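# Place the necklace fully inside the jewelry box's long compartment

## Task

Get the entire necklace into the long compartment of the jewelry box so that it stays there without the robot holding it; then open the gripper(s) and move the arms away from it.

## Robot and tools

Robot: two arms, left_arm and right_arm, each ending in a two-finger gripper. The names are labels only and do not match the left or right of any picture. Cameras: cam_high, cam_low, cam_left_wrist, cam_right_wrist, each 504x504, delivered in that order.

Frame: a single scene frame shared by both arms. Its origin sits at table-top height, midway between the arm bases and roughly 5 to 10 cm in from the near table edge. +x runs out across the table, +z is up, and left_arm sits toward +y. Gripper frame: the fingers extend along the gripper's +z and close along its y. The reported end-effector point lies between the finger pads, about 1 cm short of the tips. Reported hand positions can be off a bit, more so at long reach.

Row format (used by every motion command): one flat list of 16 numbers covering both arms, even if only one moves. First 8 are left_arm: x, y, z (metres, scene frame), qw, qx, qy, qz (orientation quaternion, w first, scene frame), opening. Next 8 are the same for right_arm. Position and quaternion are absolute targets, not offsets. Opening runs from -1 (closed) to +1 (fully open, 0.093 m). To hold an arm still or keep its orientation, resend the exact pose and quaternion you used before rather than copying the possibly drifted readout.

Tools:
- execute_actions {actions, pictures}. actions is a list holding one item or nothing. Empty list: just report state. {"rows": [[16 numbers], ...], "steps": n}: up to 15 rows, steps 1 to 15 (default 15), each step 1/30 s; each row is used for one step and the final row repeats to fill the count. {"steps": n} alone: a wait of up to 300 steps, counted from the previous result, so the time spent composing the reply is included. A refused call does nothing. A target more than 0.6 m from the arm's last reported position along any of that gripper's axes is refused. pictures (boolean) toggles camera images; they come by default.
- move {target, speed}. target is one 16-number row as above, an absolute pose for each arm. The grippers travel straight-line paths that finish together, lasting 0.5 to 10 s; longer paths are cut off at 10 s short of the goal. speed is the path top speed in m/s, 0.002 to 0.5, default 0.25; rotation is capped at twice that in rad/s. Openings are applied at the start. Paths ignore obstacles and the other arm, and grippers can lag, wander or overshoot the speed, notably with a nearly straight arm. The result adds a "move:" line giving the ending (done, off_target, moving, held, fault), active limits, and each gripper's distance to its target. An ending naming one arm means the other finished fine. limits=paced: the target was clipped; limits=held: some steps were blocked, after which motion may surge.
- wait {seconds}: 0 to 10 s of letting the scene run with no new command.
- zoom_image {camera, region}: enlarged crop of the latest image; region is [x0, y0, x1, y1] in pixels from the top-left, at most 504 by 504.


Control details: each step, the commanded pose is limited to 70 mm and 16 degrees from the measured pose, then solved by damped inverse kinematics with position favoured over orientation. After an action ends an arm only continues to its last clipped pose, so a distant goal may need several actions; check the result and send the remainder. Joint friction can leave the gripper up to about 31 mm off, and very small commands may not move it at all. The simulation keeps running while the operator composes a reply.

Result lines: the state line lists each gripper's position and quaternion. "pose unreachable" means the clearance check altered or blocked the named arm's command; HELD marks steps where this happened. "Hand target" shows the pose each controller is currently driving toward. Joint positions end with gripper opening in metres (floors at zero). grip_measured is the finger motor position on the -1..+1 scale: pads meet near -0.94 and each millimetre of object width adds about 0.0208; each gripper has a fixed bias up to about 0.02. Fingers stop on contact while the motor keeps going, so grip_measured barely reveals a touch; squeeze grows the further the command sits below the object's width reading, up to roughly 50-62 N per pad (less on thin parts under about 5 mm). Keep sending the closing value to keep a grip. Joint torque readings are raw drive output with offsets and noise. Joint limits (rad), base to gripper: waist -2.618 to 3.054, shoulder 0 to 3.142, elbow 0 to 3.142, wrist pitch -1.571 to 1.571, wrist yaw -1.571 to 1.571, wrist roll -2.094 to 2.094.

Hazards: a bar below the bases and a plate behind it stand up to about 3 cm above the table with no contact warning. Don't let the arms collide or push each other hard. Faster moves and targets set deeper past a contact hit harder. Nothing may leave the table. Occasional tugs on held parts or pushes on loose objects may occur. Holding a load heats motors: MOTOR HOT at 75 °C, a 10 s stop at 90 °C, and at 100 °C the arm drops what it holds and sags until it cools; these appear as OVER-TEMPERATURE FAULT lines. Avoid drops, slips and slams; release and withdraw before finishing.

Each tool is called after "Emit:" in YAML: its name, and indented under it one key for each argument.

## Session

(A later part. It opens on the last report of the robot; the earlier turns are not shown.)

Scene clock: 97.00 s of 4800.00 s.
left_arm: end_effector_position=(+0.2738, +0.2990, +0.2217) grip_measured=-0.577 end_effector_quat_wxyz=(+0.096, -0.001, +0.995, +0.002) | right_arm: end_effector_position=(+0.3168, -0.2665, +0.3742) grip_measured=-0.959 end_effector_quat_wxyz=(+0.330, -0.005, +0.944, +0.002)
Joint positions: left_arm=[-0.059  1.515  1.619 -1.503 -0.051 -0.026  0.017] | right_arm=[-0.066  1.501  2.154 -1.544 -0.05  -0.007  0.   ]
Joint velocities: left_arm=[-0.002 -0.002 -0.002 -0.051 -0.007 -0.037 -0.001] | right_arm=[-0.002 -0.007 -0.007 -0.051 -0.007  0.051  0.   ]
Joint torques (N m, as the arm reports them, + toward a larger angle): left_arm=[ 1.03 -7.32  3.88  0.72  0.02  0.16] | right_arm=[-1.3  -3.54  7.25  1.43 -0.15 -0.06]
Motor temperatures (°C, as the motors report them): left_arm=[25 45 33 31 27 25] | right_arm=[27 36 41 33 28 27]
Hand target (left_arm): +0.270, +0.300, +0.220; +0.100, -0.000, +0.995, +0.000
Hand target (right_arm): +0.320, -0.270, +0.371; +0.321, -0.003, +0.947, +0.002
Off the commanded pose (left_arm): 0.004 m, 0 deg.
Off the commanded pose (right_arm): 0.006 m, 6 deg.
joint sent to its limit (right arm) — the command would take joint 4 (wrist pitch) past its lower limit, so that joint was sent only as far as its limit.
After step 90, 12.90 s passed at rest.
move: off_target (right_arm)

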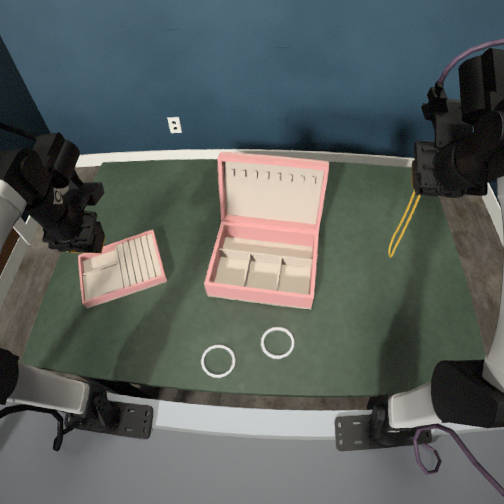

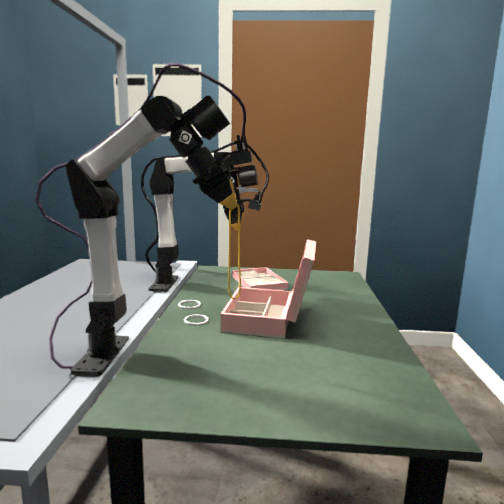

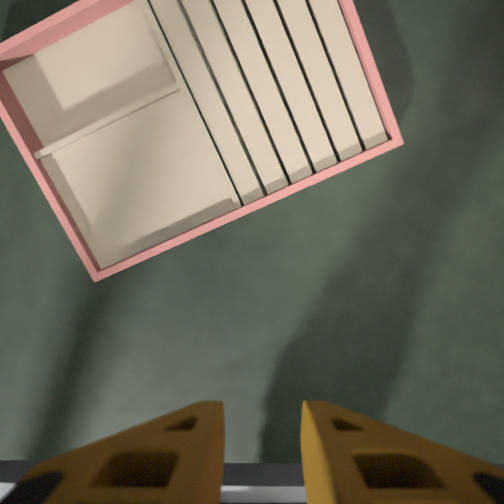

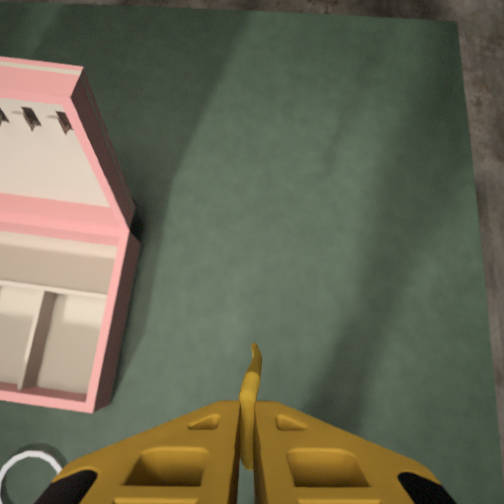

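Emit:
move:
  target: [0.27,0.30,0.22,0.1,0,0.995,0,-0.58,0.44,-0.12,0.37,0.329,-0.232,0.911,0.084,-0.97]
  speed: 0.12

Emit:
zoom_image:
  camera: "cam_high"
  region: [180,130,420,330]

Emit:
zoom_image:
  camera: "cam_low"
  region: [160,120,360,360]

Scene clock: 104.73 s of 4800.00 s.
left_arm: end_effector_position=(+0.2738, +0.2990, +0.2217) grip_measured=-0.577 end_effector_quat_wxyz=(+0.096, -0.001, +0.995, +0.002) | right_arm: end_effector_position=(+0.4377, -0.1266, +0.3666) grip_measured=-0.959 end_effector_quat_wxyz=(+0.363, -0.215, +0.903, +0.086)
Joint positions: left_arm=[-0.059  1.515  1.619 -1.503 -0.051 -0.026  0.017] | right_arm=[ 0.21   2.08   2.83  -1.55  -0.171 -0.138  0.   ]
Joint velocities: left_arm=[-0.007 -0.007 -0.007 -0.037 -0.051 -0.022  0.001] | right_arm=[ 0.002 -0.017  0.007  0.007  0.037 -0.037  0.   ]
Joint torques (N m, as the arm reports them, + toward a larger angle): left_arm=[ 0.98 -7.36  3.88  0.72  0.01  0.15] | right_arm=[ 0.47 -9.49  7.16  1.72 -0.23 -0.09]
Motor temperatures (°C, as the motors report them): left_arm=[25 46 33 31 27 25] | right_arm=[27 35 42 34 28 27]
Hand target (left_arm): +0.270, +0.300, +0.220; +0.100, -0.000, +0.995, +0.000
Hand target (right_arm): +0.439, -0.121, +0.371; +0.373, -0.226, +0.895, +0.090
Off the commanded pose (left_arm): 0.004 m, 0 deg.
Off the commanded pose (right_arm): 0.008 m, 4 deg.
elbow stopped short (right arm): the move would have taken joint 3 (elbow) straighter than the controller allows; a more bent joint 3 avoids this.
move: off_target (right_arm)

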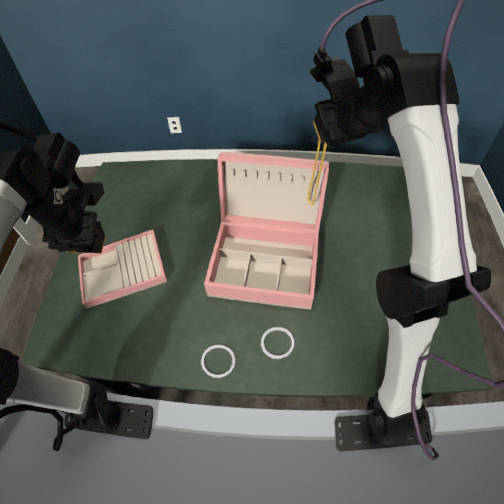

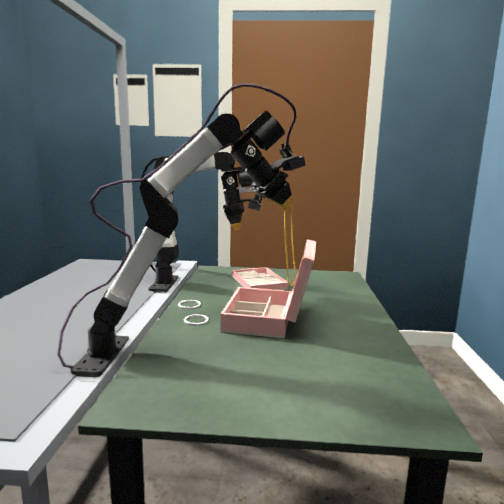

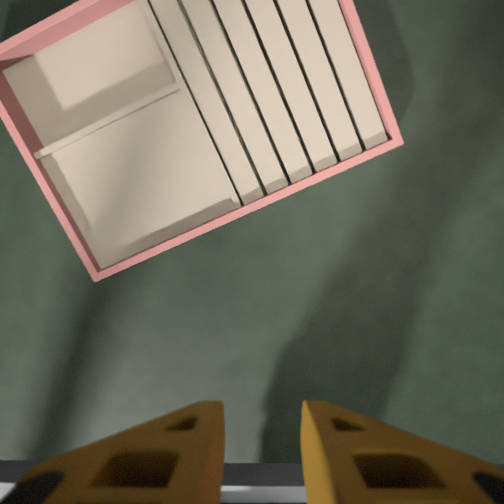

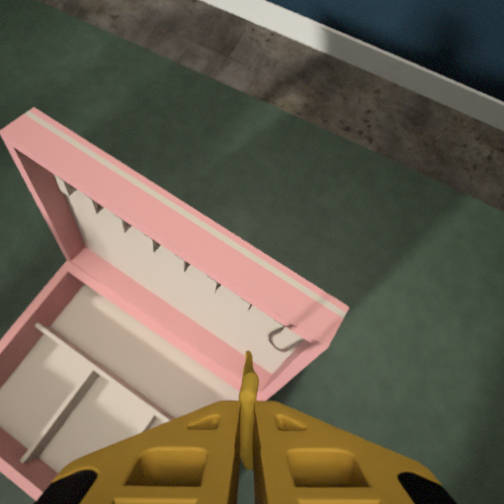

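Region (180, 130, 420, 330) of cam_high's 504x504 image, scaled by 2.100, with more detail than that image has.

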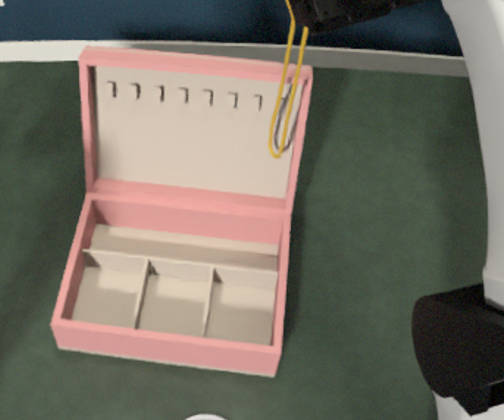

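Region (160, 120, 360, 360) of cam_low's 504x504 image, scaled by 2.100, with more detail than that image has.

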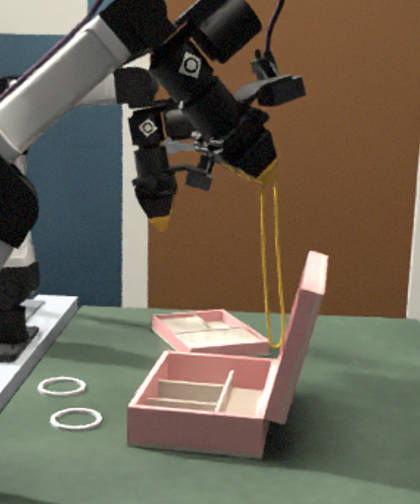

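Emit:
move:
  target: [0.27,0.30,0.22,0.1,0,0.995,0,-0.58,0.42,-0.09,0.33,0.329,-0.232,0.911,0.084,-0.97]
  speed: 0.05

Emit:
zoom_image:
  camera: "cam_high"
  region: [180,130,420,330]

Emit:
zoom_image:
  camera: "cam_low"
  region: [160,120,360,360]

Scene clock: 115.50 s of 4800.00 s.
left_arm: end_effector_position=(+0.2738, +0.2990, +0.2217) grip_measured=-0.577 end_effector_quat_wxyz=(+0.096, -0.001, +0.995, +0.002) | right_arm: end_effector_position=(+0.4220, -0.0912, +0.3190) grip_measured=-0.959 end_effector_quat_wxyz=(+0.311, -0.235, +0.917, +0.085)
Joint positions: left_arm=[-0.059  1.515  1.619 -1.503 -0.051 -0.026  0.017] | right_arm=[ 0.316  1.927  2.397 -1.37  -0.122 -0.093  0.   ]
Joint velocities: left_arm=[ 0.007 -0.012 -0.007  0.066  0.022  0.007 -0.001] | right_arm=[-0.017  0.002  0.012 -0.037 -0.037 -0.095  0.   ]
Joint torques (N m, as the arm reports them, + toward a larger angle): left_arm=[ 0.99 -7.36  3.89  0.7   0.01  0.16] | right_arm=[  0.5  -12.31   5.39   1.72   0.04   0.1 ]
Motor temperatures (°C, as the motors report them): left_arm=[25 46 33 31 27 25] | right_arm=[27 37 42 36 28 27]
Hand target (left_arm): +0.270, +0.300, +0.220; +0.100, -0.000, +0.995, +0.000
Hand target (right_arm): +0.420, -0.090, +0.329; +0.328, -0.231, +0.912, +0.084
Off the commanded pose (left_arm): 0.004 m, 0 deg.
Off the commanded pose (right_arm): 0.011 m, 2 deg.
move: off_target (right_arm)

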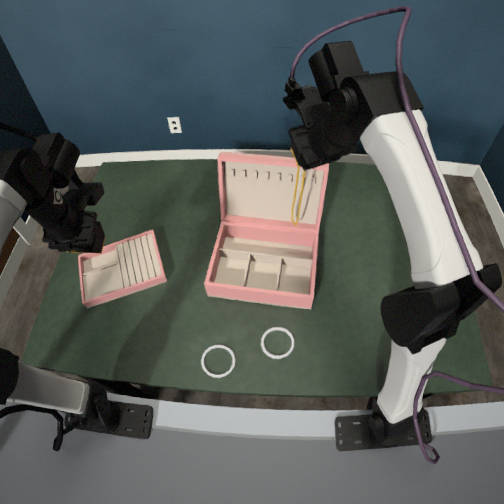

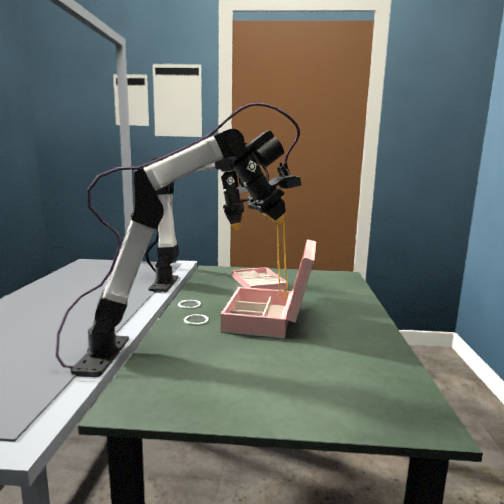

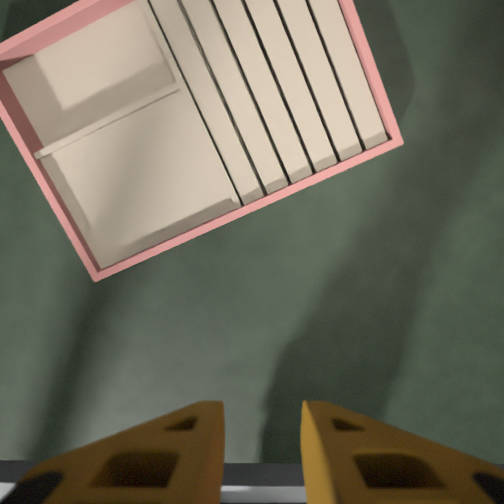

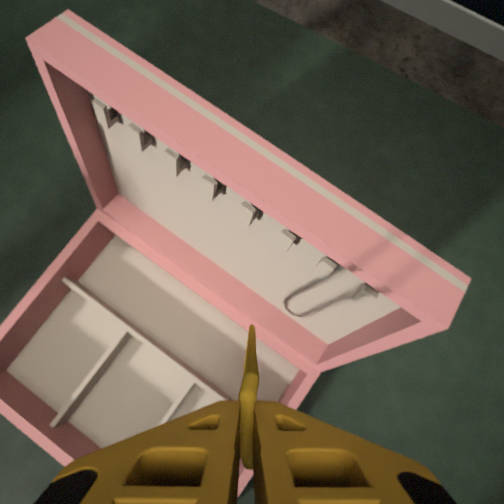

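Region (180, 130, 420, 330) of cam_high's 504x504 image, scaled by 2.100, with more detail than that image has.

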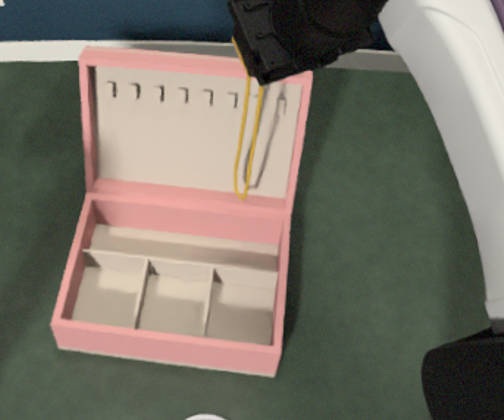

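Region (160, 120, 360, 360) of cam_low's 504x504 image, scaled by 2.100, with more detail than that image has.

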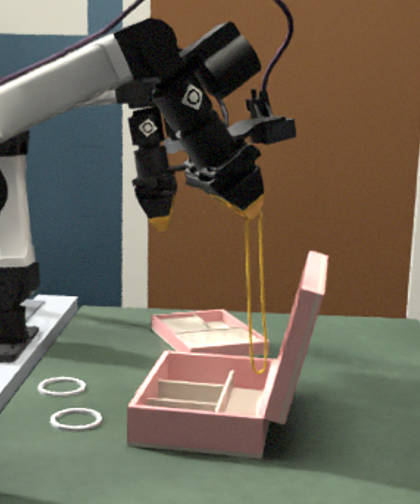

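Emit:
move:
  target: [0.27,0.30,0.22,0.1,0,0.995,0,-0.58,0.405,-0.085,0.30,0.329,-0.232,0.911,0.084,-0.97]
  speed: 0.05

Emit:
zoom_image:
  camera: "cam_high"
  region: [180,130,420,330]

Emit:
zoom_image:
  camera: "cam_low"
  region: [160,120,360,360]

Scene clock: 125.20 s of 4800.00 s.
left_arm: end_effector_position=(+0.2738, +0.2990, +0.2217) grip_measured=-0.577 end_effector_quat_wxyz=(+0.096, -0.001, +0.995, +0.002) | right_arm: end_effector_position=(+0.4063, -0.0868, +0.2899) grip_measured=-0.959 end_effector_quat_wxyz=(+0.310, -0.235, +0.917, +0.085)
Joint positions: left_arm=[-0.059  1.515  1.619 -1.503 -0.051 -0.026  0.017] | right_arm=[ 0.348  1.766  2.038 -1.171 -0.101 -0.07   0.   ]
Joint velocities: left_arm=[-0.002  0.002 -0.012  0.051 -0.037  0.007 -0.   ] | right_arm=[-0.002  0.002 -0.012 -0.081 -0.007 -0.022  0.   ]
Joint torques (N m, as the arm reports them, + toward a larger angle): left_arm=[ 1.   -7.36  3.93  0.72  0.02  0.16] | right_arm=[  0.63 -11.56   6.22   1.72   0.05   0.14]
Motor temperatures (°C, as the motors report them): left_arm=[25 46 33 31 27 25] | right_arm=[27 40 41 37 28 27]
Hand target (left_arm): +0.270, +0.300, +0.220; +0.100, -0.000, +0.995, +0.000
Hand target (right_arm): +0.405, -0.085, +0.300; +0.328, -0.232, +0.912, +0.085
Off the commanded pose (left_arm): 0.004 m, 0 deg.
Off the commanded pose (right_arm): 0.010 m, 2 deg.
move: done

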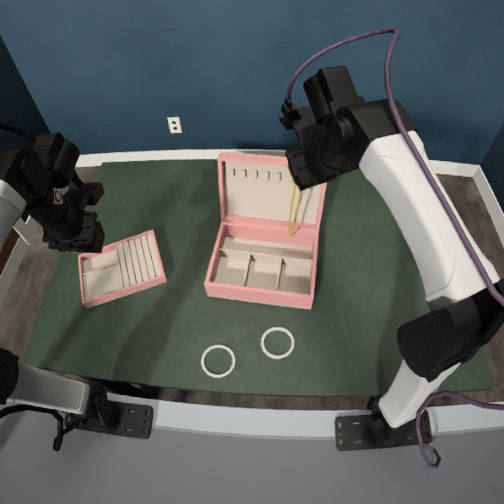

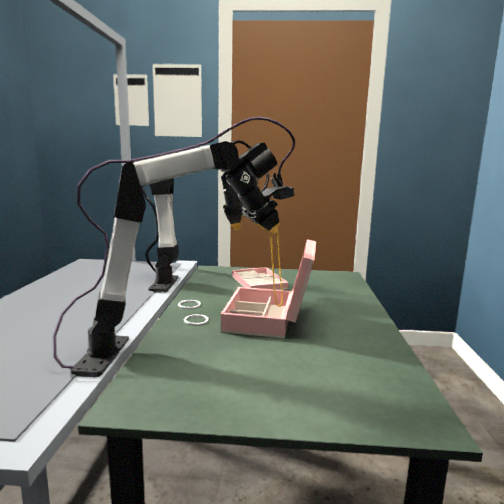

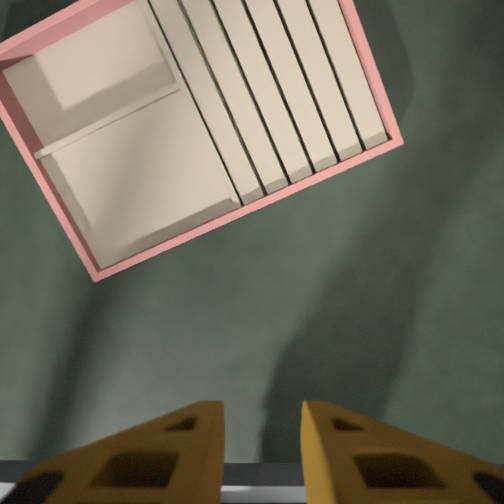

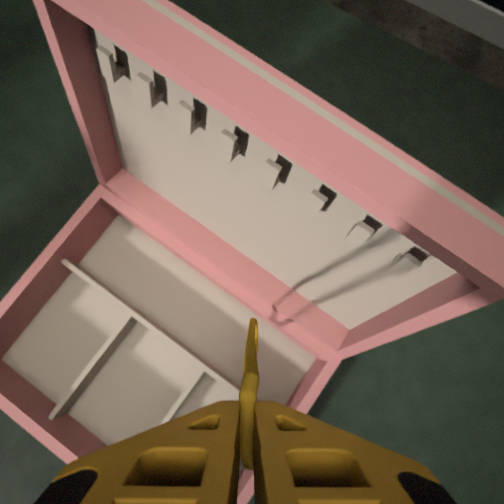

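Region (180, 130, 420, 330) of cam_high's 504x504 image, scaled by 2.100, with more detail than that image has.

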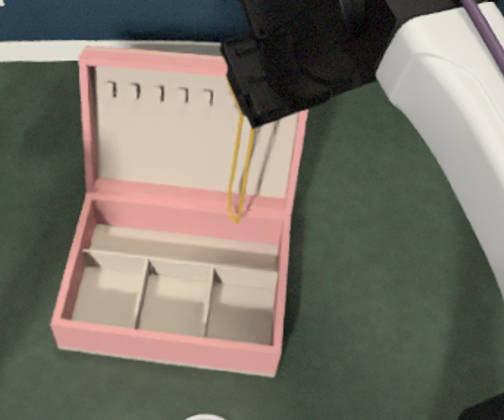

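Region (160, 120, 360, 360) of cam_low's 504x504 image, scaled by 2.100, with more detail than that image has.

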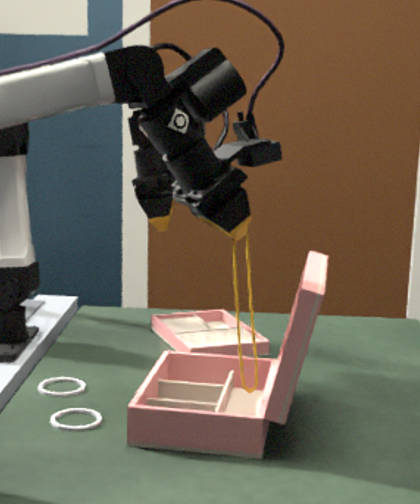

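Emit:
move:
  target: [0.27,0.30,0.22,0.1,0,0.995,0,-0.58,0.408,-0.09,0.22,0.329,-0.232,0.911,0.084,-0.97]
  speed: 0.05

Emit:
zoom_image:
  camera: "cam_high"
  region: [180,130,420,330]

Emit:
zoom_image:
  camera: "cam_low"
  region: [160,120,360,360]

Scene clock: 133.00 s of 4800.00 s.
left_arm: end_effector_position=(+0.2738, +0.2990, +0.2217) grip_measured=-0.577 end_effector_quat_wxyz=(+0.096, -0.001, +0.995, +0.002) | right_arm: end_effector_position=(+0.4075, -0.0888, +0.2087) grip_measured=-0.959 end_effector_quat_wxyz=(+0.309, -0.235, +0.918, +0.084)
Joint positions: left_arm=[-0.059  1.515  1.619 -1.503 -0.051 -0.026  0.017] | right_arm=[ 0.348  1.663  1.578 -0.817 -0.101 -0.07   0.   ]
Joint velocities: left_arm=[-0.002 -0.007 -0.012  0.022  0.022 -0.007 -0.   ] | right_arm=[ 0.002 -0.017  0.007  0.066 -0.051  0.037  0.   ]
Joint torques (N m, as the arm reports them, + toward a larger angle): left_arm=[ 1.01 -7.37  3.88  0.72  0.01  0.17] | right_arm=[ -0.24 -11.58   7.28   1.73   0.01   0.04]
Motor temperatures (°C, as the motors report them): left_arm=[25 46 33 31 27 25] | right_arm=[27 41 41 38 28 27]
Hand target (left_arm): +0.270, +0.300, +0.220; +0.100, -0.000, +0.995, +0.000
Hand target (right_arm): +0.408, -0.090, +0.220; +0.329, -0.232, +0.911, +0.084
Off the commanded pose (left_arm): 0.004 m, 0 deg.
Off the commanded pose (right_arm): 0.011 m, 2 deg.
move: off_target (right_arm)

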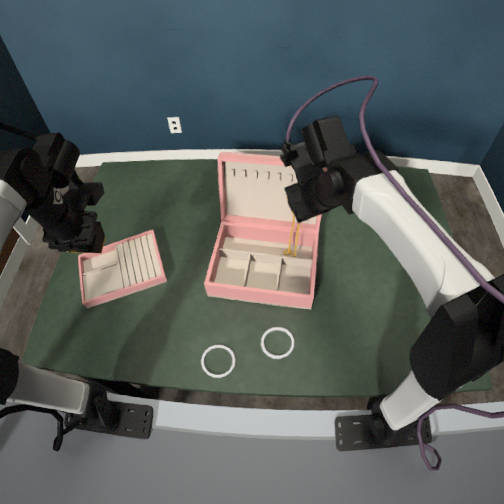

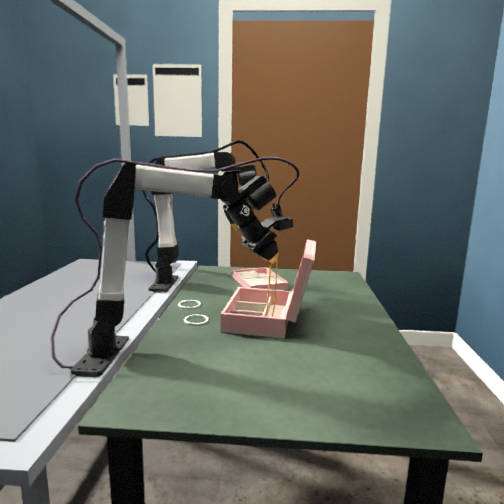

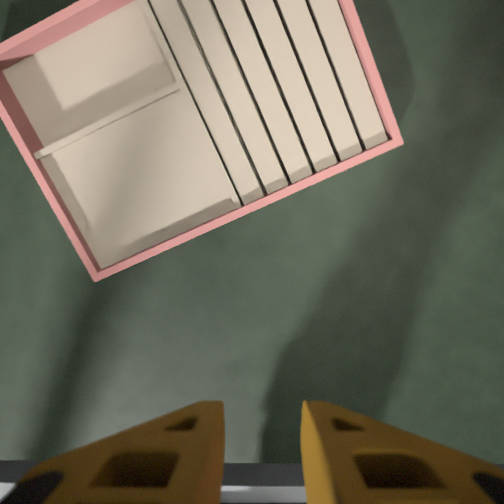

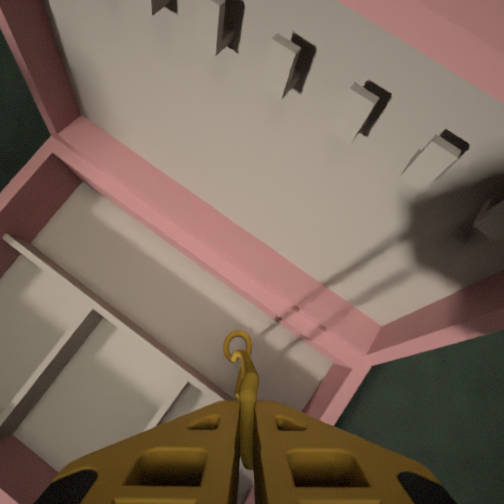

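Region (180, 130, 420, 330) of cam_high's 504x504 image, scaled by 2.100, with more detail than that image has.

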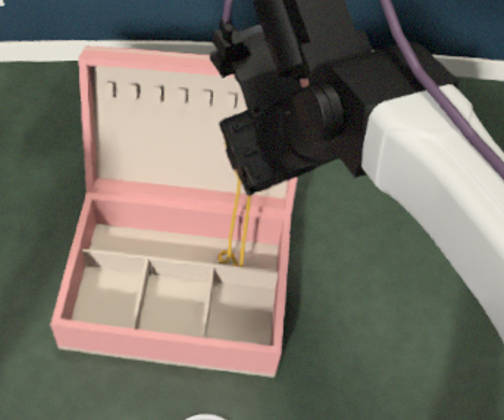

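Region (160, 120, 360, 360) of cam_low's 504x504 image, scaled by 2.100, with more detail than that image has.

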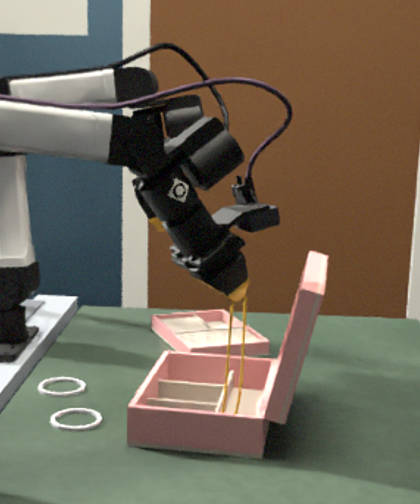

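Emit:
move:
  target: [0.27,0.30,0.22,0.1,0,0.995,0,-0.58,0.422,-0.07,0.16,0.329,-0.232,0.911,0.084,-0.97]
  speed: 0.04

Emit:
zoom_image:
  camera: "cam_high"
  region: [180,130,420,330]

Emit:
zoom_image:
  camera: "cam_low"
  region: [160,120,360,360]

Scene clock: 140.57 s of 4800.00 s.
left_arm: end_effector_position=(+0.2738, +0.2990, +0.2217) grip_measured=-0.577 end_effector_quat_wxyz=(+0.096, -0.001, +0.995, +0.002) | right_arm: end_effector_position=(+0.4201, -0.0734, +0.1675) grip_measured=-0.959 end_effector_quat_wxyz=(+0.329, -0.235, +0.911, +0.087)
Joint positions: left_arm=[-0.059  1.515  1.619 -1.503 -0.051 -0.026  0.017] | right_arm=[ 0.379  1.691  1.422 -0.588 -0.081 -0.046  0.   ]
Joint velocities: left_arm=[-0.017 -0.002 -0.012  0.007 -0.007 -0.022 -0.   ] | right_arm=[-0.012 -0.002 -0.012  0.081 -0.037 -0.051  0.   ]
Joint torques (N m, as the arm reports them, + toward a larger angle): left_arm=[ 1.03 -7.36  3.9   0.72  0.02  0.15] | right_arm=[ 0.77 -8.55  7.41  1.81  0.08  0.11]
Motor temperatures (°C, as the motors report them): left_arm=[25 46 33 31 27 25] | right_arm=[27 42 41 38 28 27]
Hand target (left_arm): +0.270, +0.300, +0.220; +0.100, -0.000, +0.995, +0.000
Hand target (right_arm): +0.422, -0.070, +0.160; +0.329, -0.232, +0.912, +0.084
Off the commanded pose (left_arm): 0.004 m, 0 deg.
Off the commanded pose (right_arm): 0.008 m, 0 deg.
move: done

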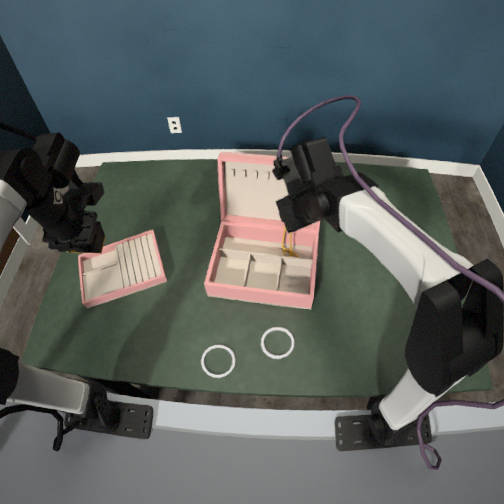

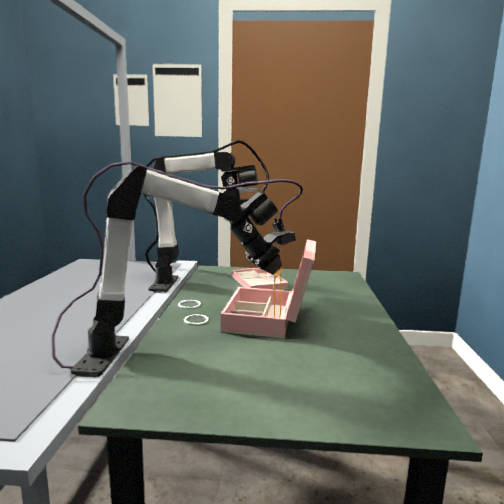

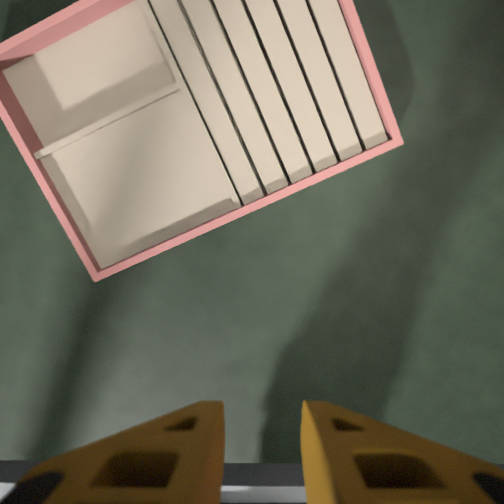

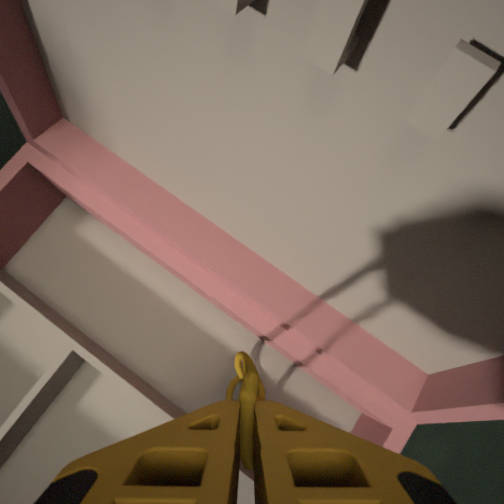

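Region (180, 130, 420, 330) of cam_high's 504x504 image, scaled by 2.100, with more detail than that image has.

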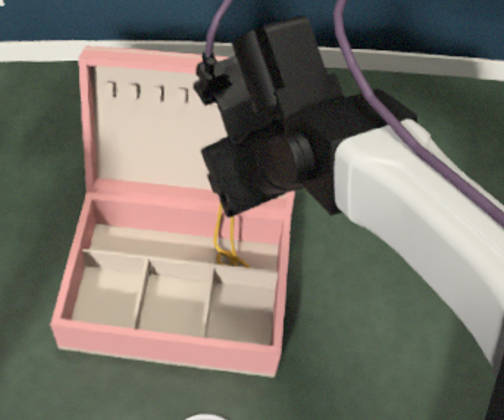

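Region (160, 120, 360, 360) of cam_low's 504x504 image, scaled by 2.100, with more detail than that image has.

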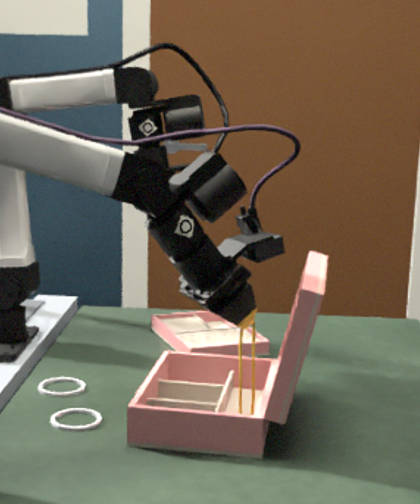

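Good. Continue lowering while shifting +y.

Emit:
move:
  target: [0.27,0.30,0.22,0.1,0,0.995,0,-0.58,0.42,-0.04,0.11,0.329,-0.232,0.911,0.084,-0.97]
  speed: 0.04

Emit:
zoom_image:
  camera: "cam_high"
  region: [180,130,420,330]

Emit:
zoom_image:
  camera: "cam_low"
  region: [160,120,360,360]

Scene clock: 145.83 s of 4800.00 s.
left_arm: end_effector_position=(+0.2738, +0.2990, +0.2217) grip_measured=-0.577 end_effector_quat_wxyz=(+0.096, -0.001, +0.995, +0.002) | right_arm: end_effector_position=(+0.4193, -0.0426, +0.1181) grip_measured=-0.959 end_effector_quat_wxyz=(+0.329, -0.235, +0.911, +0.087)
Joint positions: left_arm=[-0.059  1.515  1.619 -1.503 -0.051 -0.026  0.017] | right_arm=[ 0.46   1.766  1.315 -0.404 -0.029  0.014  0.   ]
Joint velocities: left_arm=[ 0.002 -0.012  0.007 -0.007 -0.022 -0.037  0.   ] | right_arm=[-0.002 -0.007  0.002 -0.022 -0.081  0.022  0.   ]
Joint torques (N m, as the arm reports them, + toward a larger angle): left_arm=[ 1.02 -7.33  3.87  0.72  0.02  0.16] | right_arm=[ 0.57 -9.06  7.17  1.78  0.12  0.12]
Motor temperatures (°C, as the motors report them): left_arm=[25 46 33 31 27 25] | right_arm=[27 42 42 38 28 27]
Hand target (left_arm): +0.270, +0.300, +0.220; +0.100, -0.000, +0.995, +0.000
Hand target (right_arm): +0.420, -0.040, +0.110; +0.329, -0.232, +0.912, +0.084
Off the commanded pose (left_arm): 0.004 m, 0 deg.
Off the commanded pose (right_arm): 0.009 m, 1 deg.
move: done

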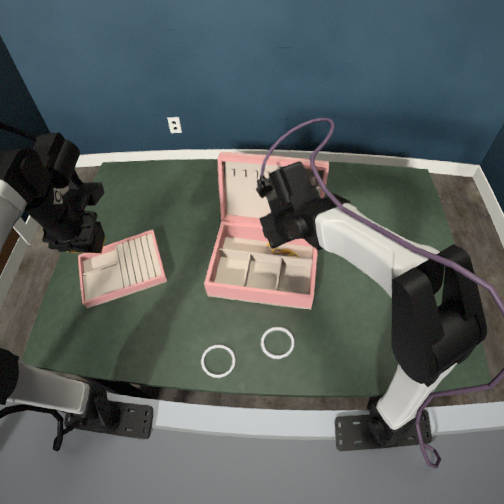

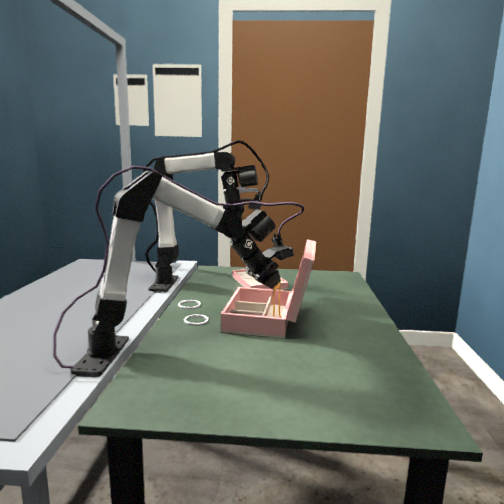

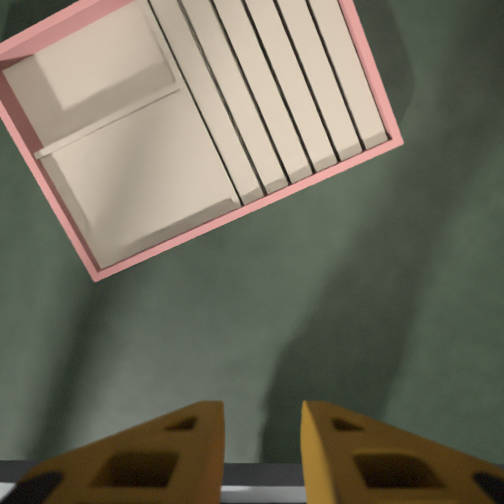

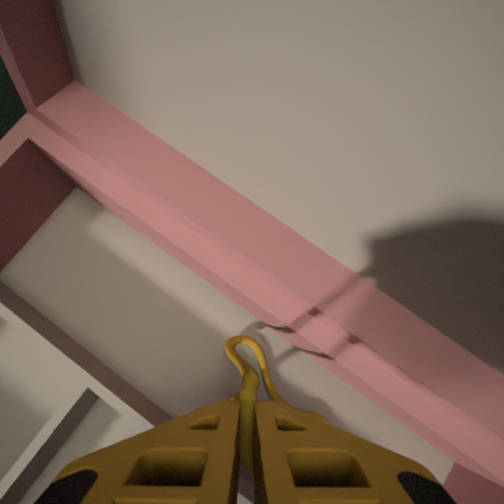

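Region (180, 130, 420, 330) of cam_high's 504x504 image, scaled by 2.100, with more detail than that image has.

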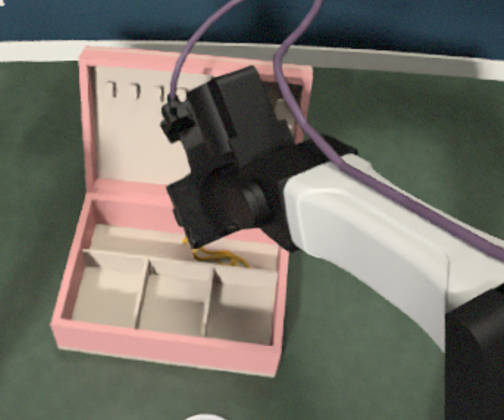

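Region (160, 120, 360, 360) of cam_low's 504x504 image, scaled by 2.100, with more detail than that image has.

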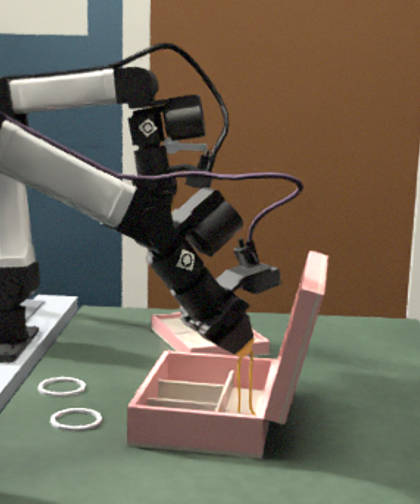

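Emit:
move:
  target: [0.27,0.30,0.22,0.1,0,0.995,0,-0.58,0.423,-0.02,0.06,0.329,-0.232,0.911,0.084,-0.97]
  speed: 0.04

Emit:
zoom_image:
  camera: "cam_high"
  region: [180,130,420,330]

Emit:
zoom_image:
  camera: "cam_low"
  region: [160,120,360,360]

Scene clock: 151.23 s of 4800.00 s.
left_arm: end_effector_position=(+0.2738, +0.2990, +0.2217) grip_measured=-0.577 end_effector_quat_wxyz=(+0.096, -0.001, +0.995, +0.002) | right_arm: end_effector_position=(+0.4239, -0.0221, +0.0686) grip_measured=-0.959 end_effector_quat_wxyz=(+0.329, -0.235, +0.911, +0.087)
Joint positions: left_arm=[-0.059  1.515  1.619 -1.503 -0.051 -0.026  0.017] | right_arm=[ 0.505  1.875  1.251 -0.229  0.001  0.048  0.   ]
Joint velocities: left_arm=[ 0.007 -0.007  0.002 -0.007  0.007  0.037  0.   ] | right_arm=[ 0.007  0.017  0.002 -0.007  0.022 -0.037  0.   ]
Joint torques (N m, as the arm reports them, + toward a larger angle): left_arm=[ 1.03 -7.38  3.87  0.72  0.02  0.15] | right_arm=[ 0.54 -9.77  6.87  1.76  0.14  0.13]
Motor temperatures (°C, as the motors report them): left_arm=[25 46 33 31 27 25] | right_arm=[27 42 42 39 28 27]
Hand target (left_arm): +0.270, +0.300, +0.220; +0.100, -0.000, +0.995, +0.000
Hand target (right_arm): +0.423, -0.020, +0.060; +0.329, -0.232, +0.912, +0.084
Off the commanded pose (left_arm): 0.004 m, 0 deg.
Off the commanded pose (right_arm): 0.009 m, 1 deg.
move: done

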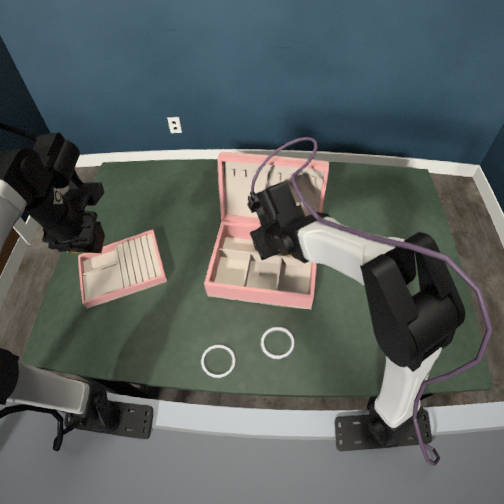

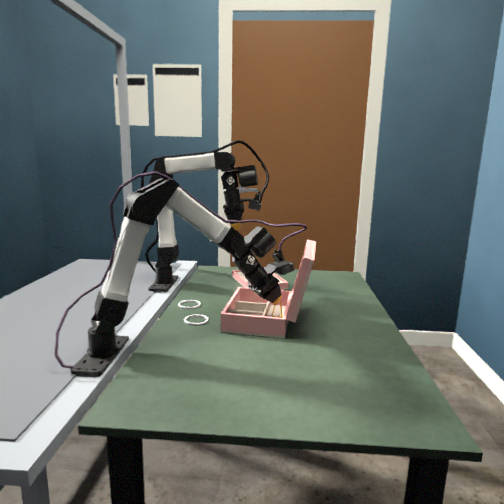

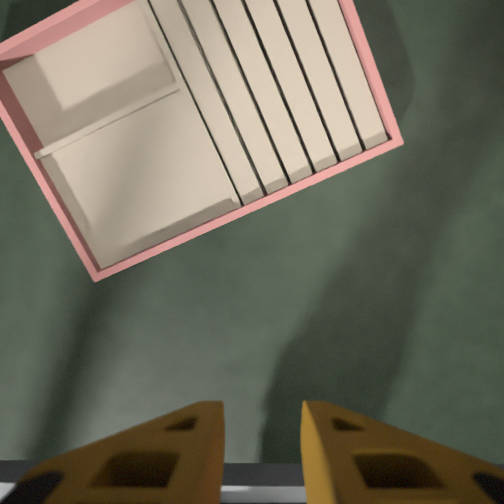

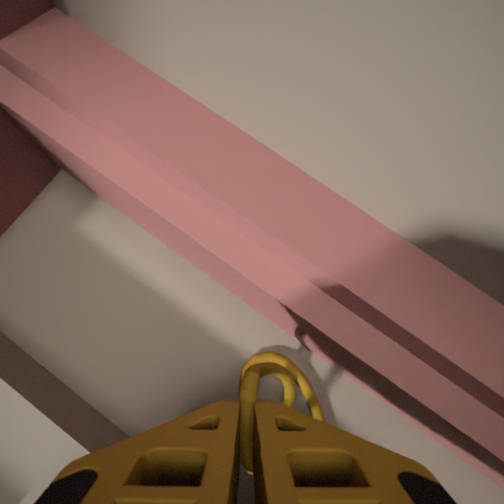

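Region (180, 130, 420, 330) of cam_high's 504x504 image, scaled by 2.100, with more detail than that image has.

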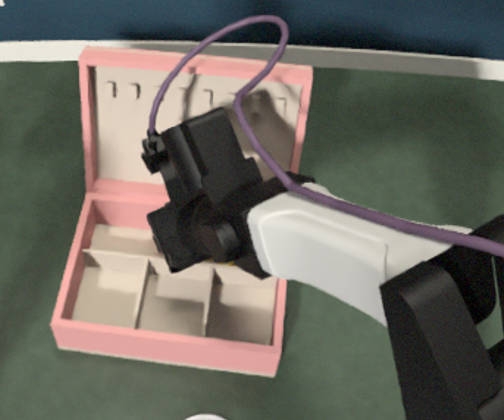

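Region (160, 120, 360, 360) of cam_low's 504x504 image, scaled by 2.100, with more detail than that image has.

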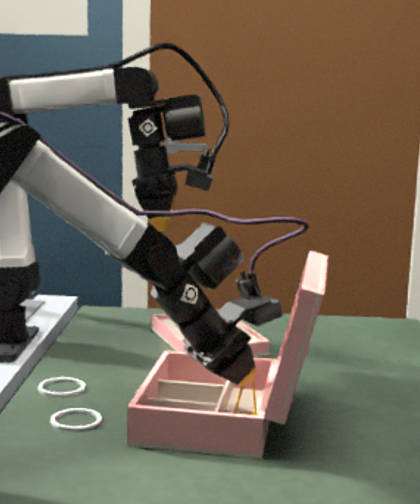

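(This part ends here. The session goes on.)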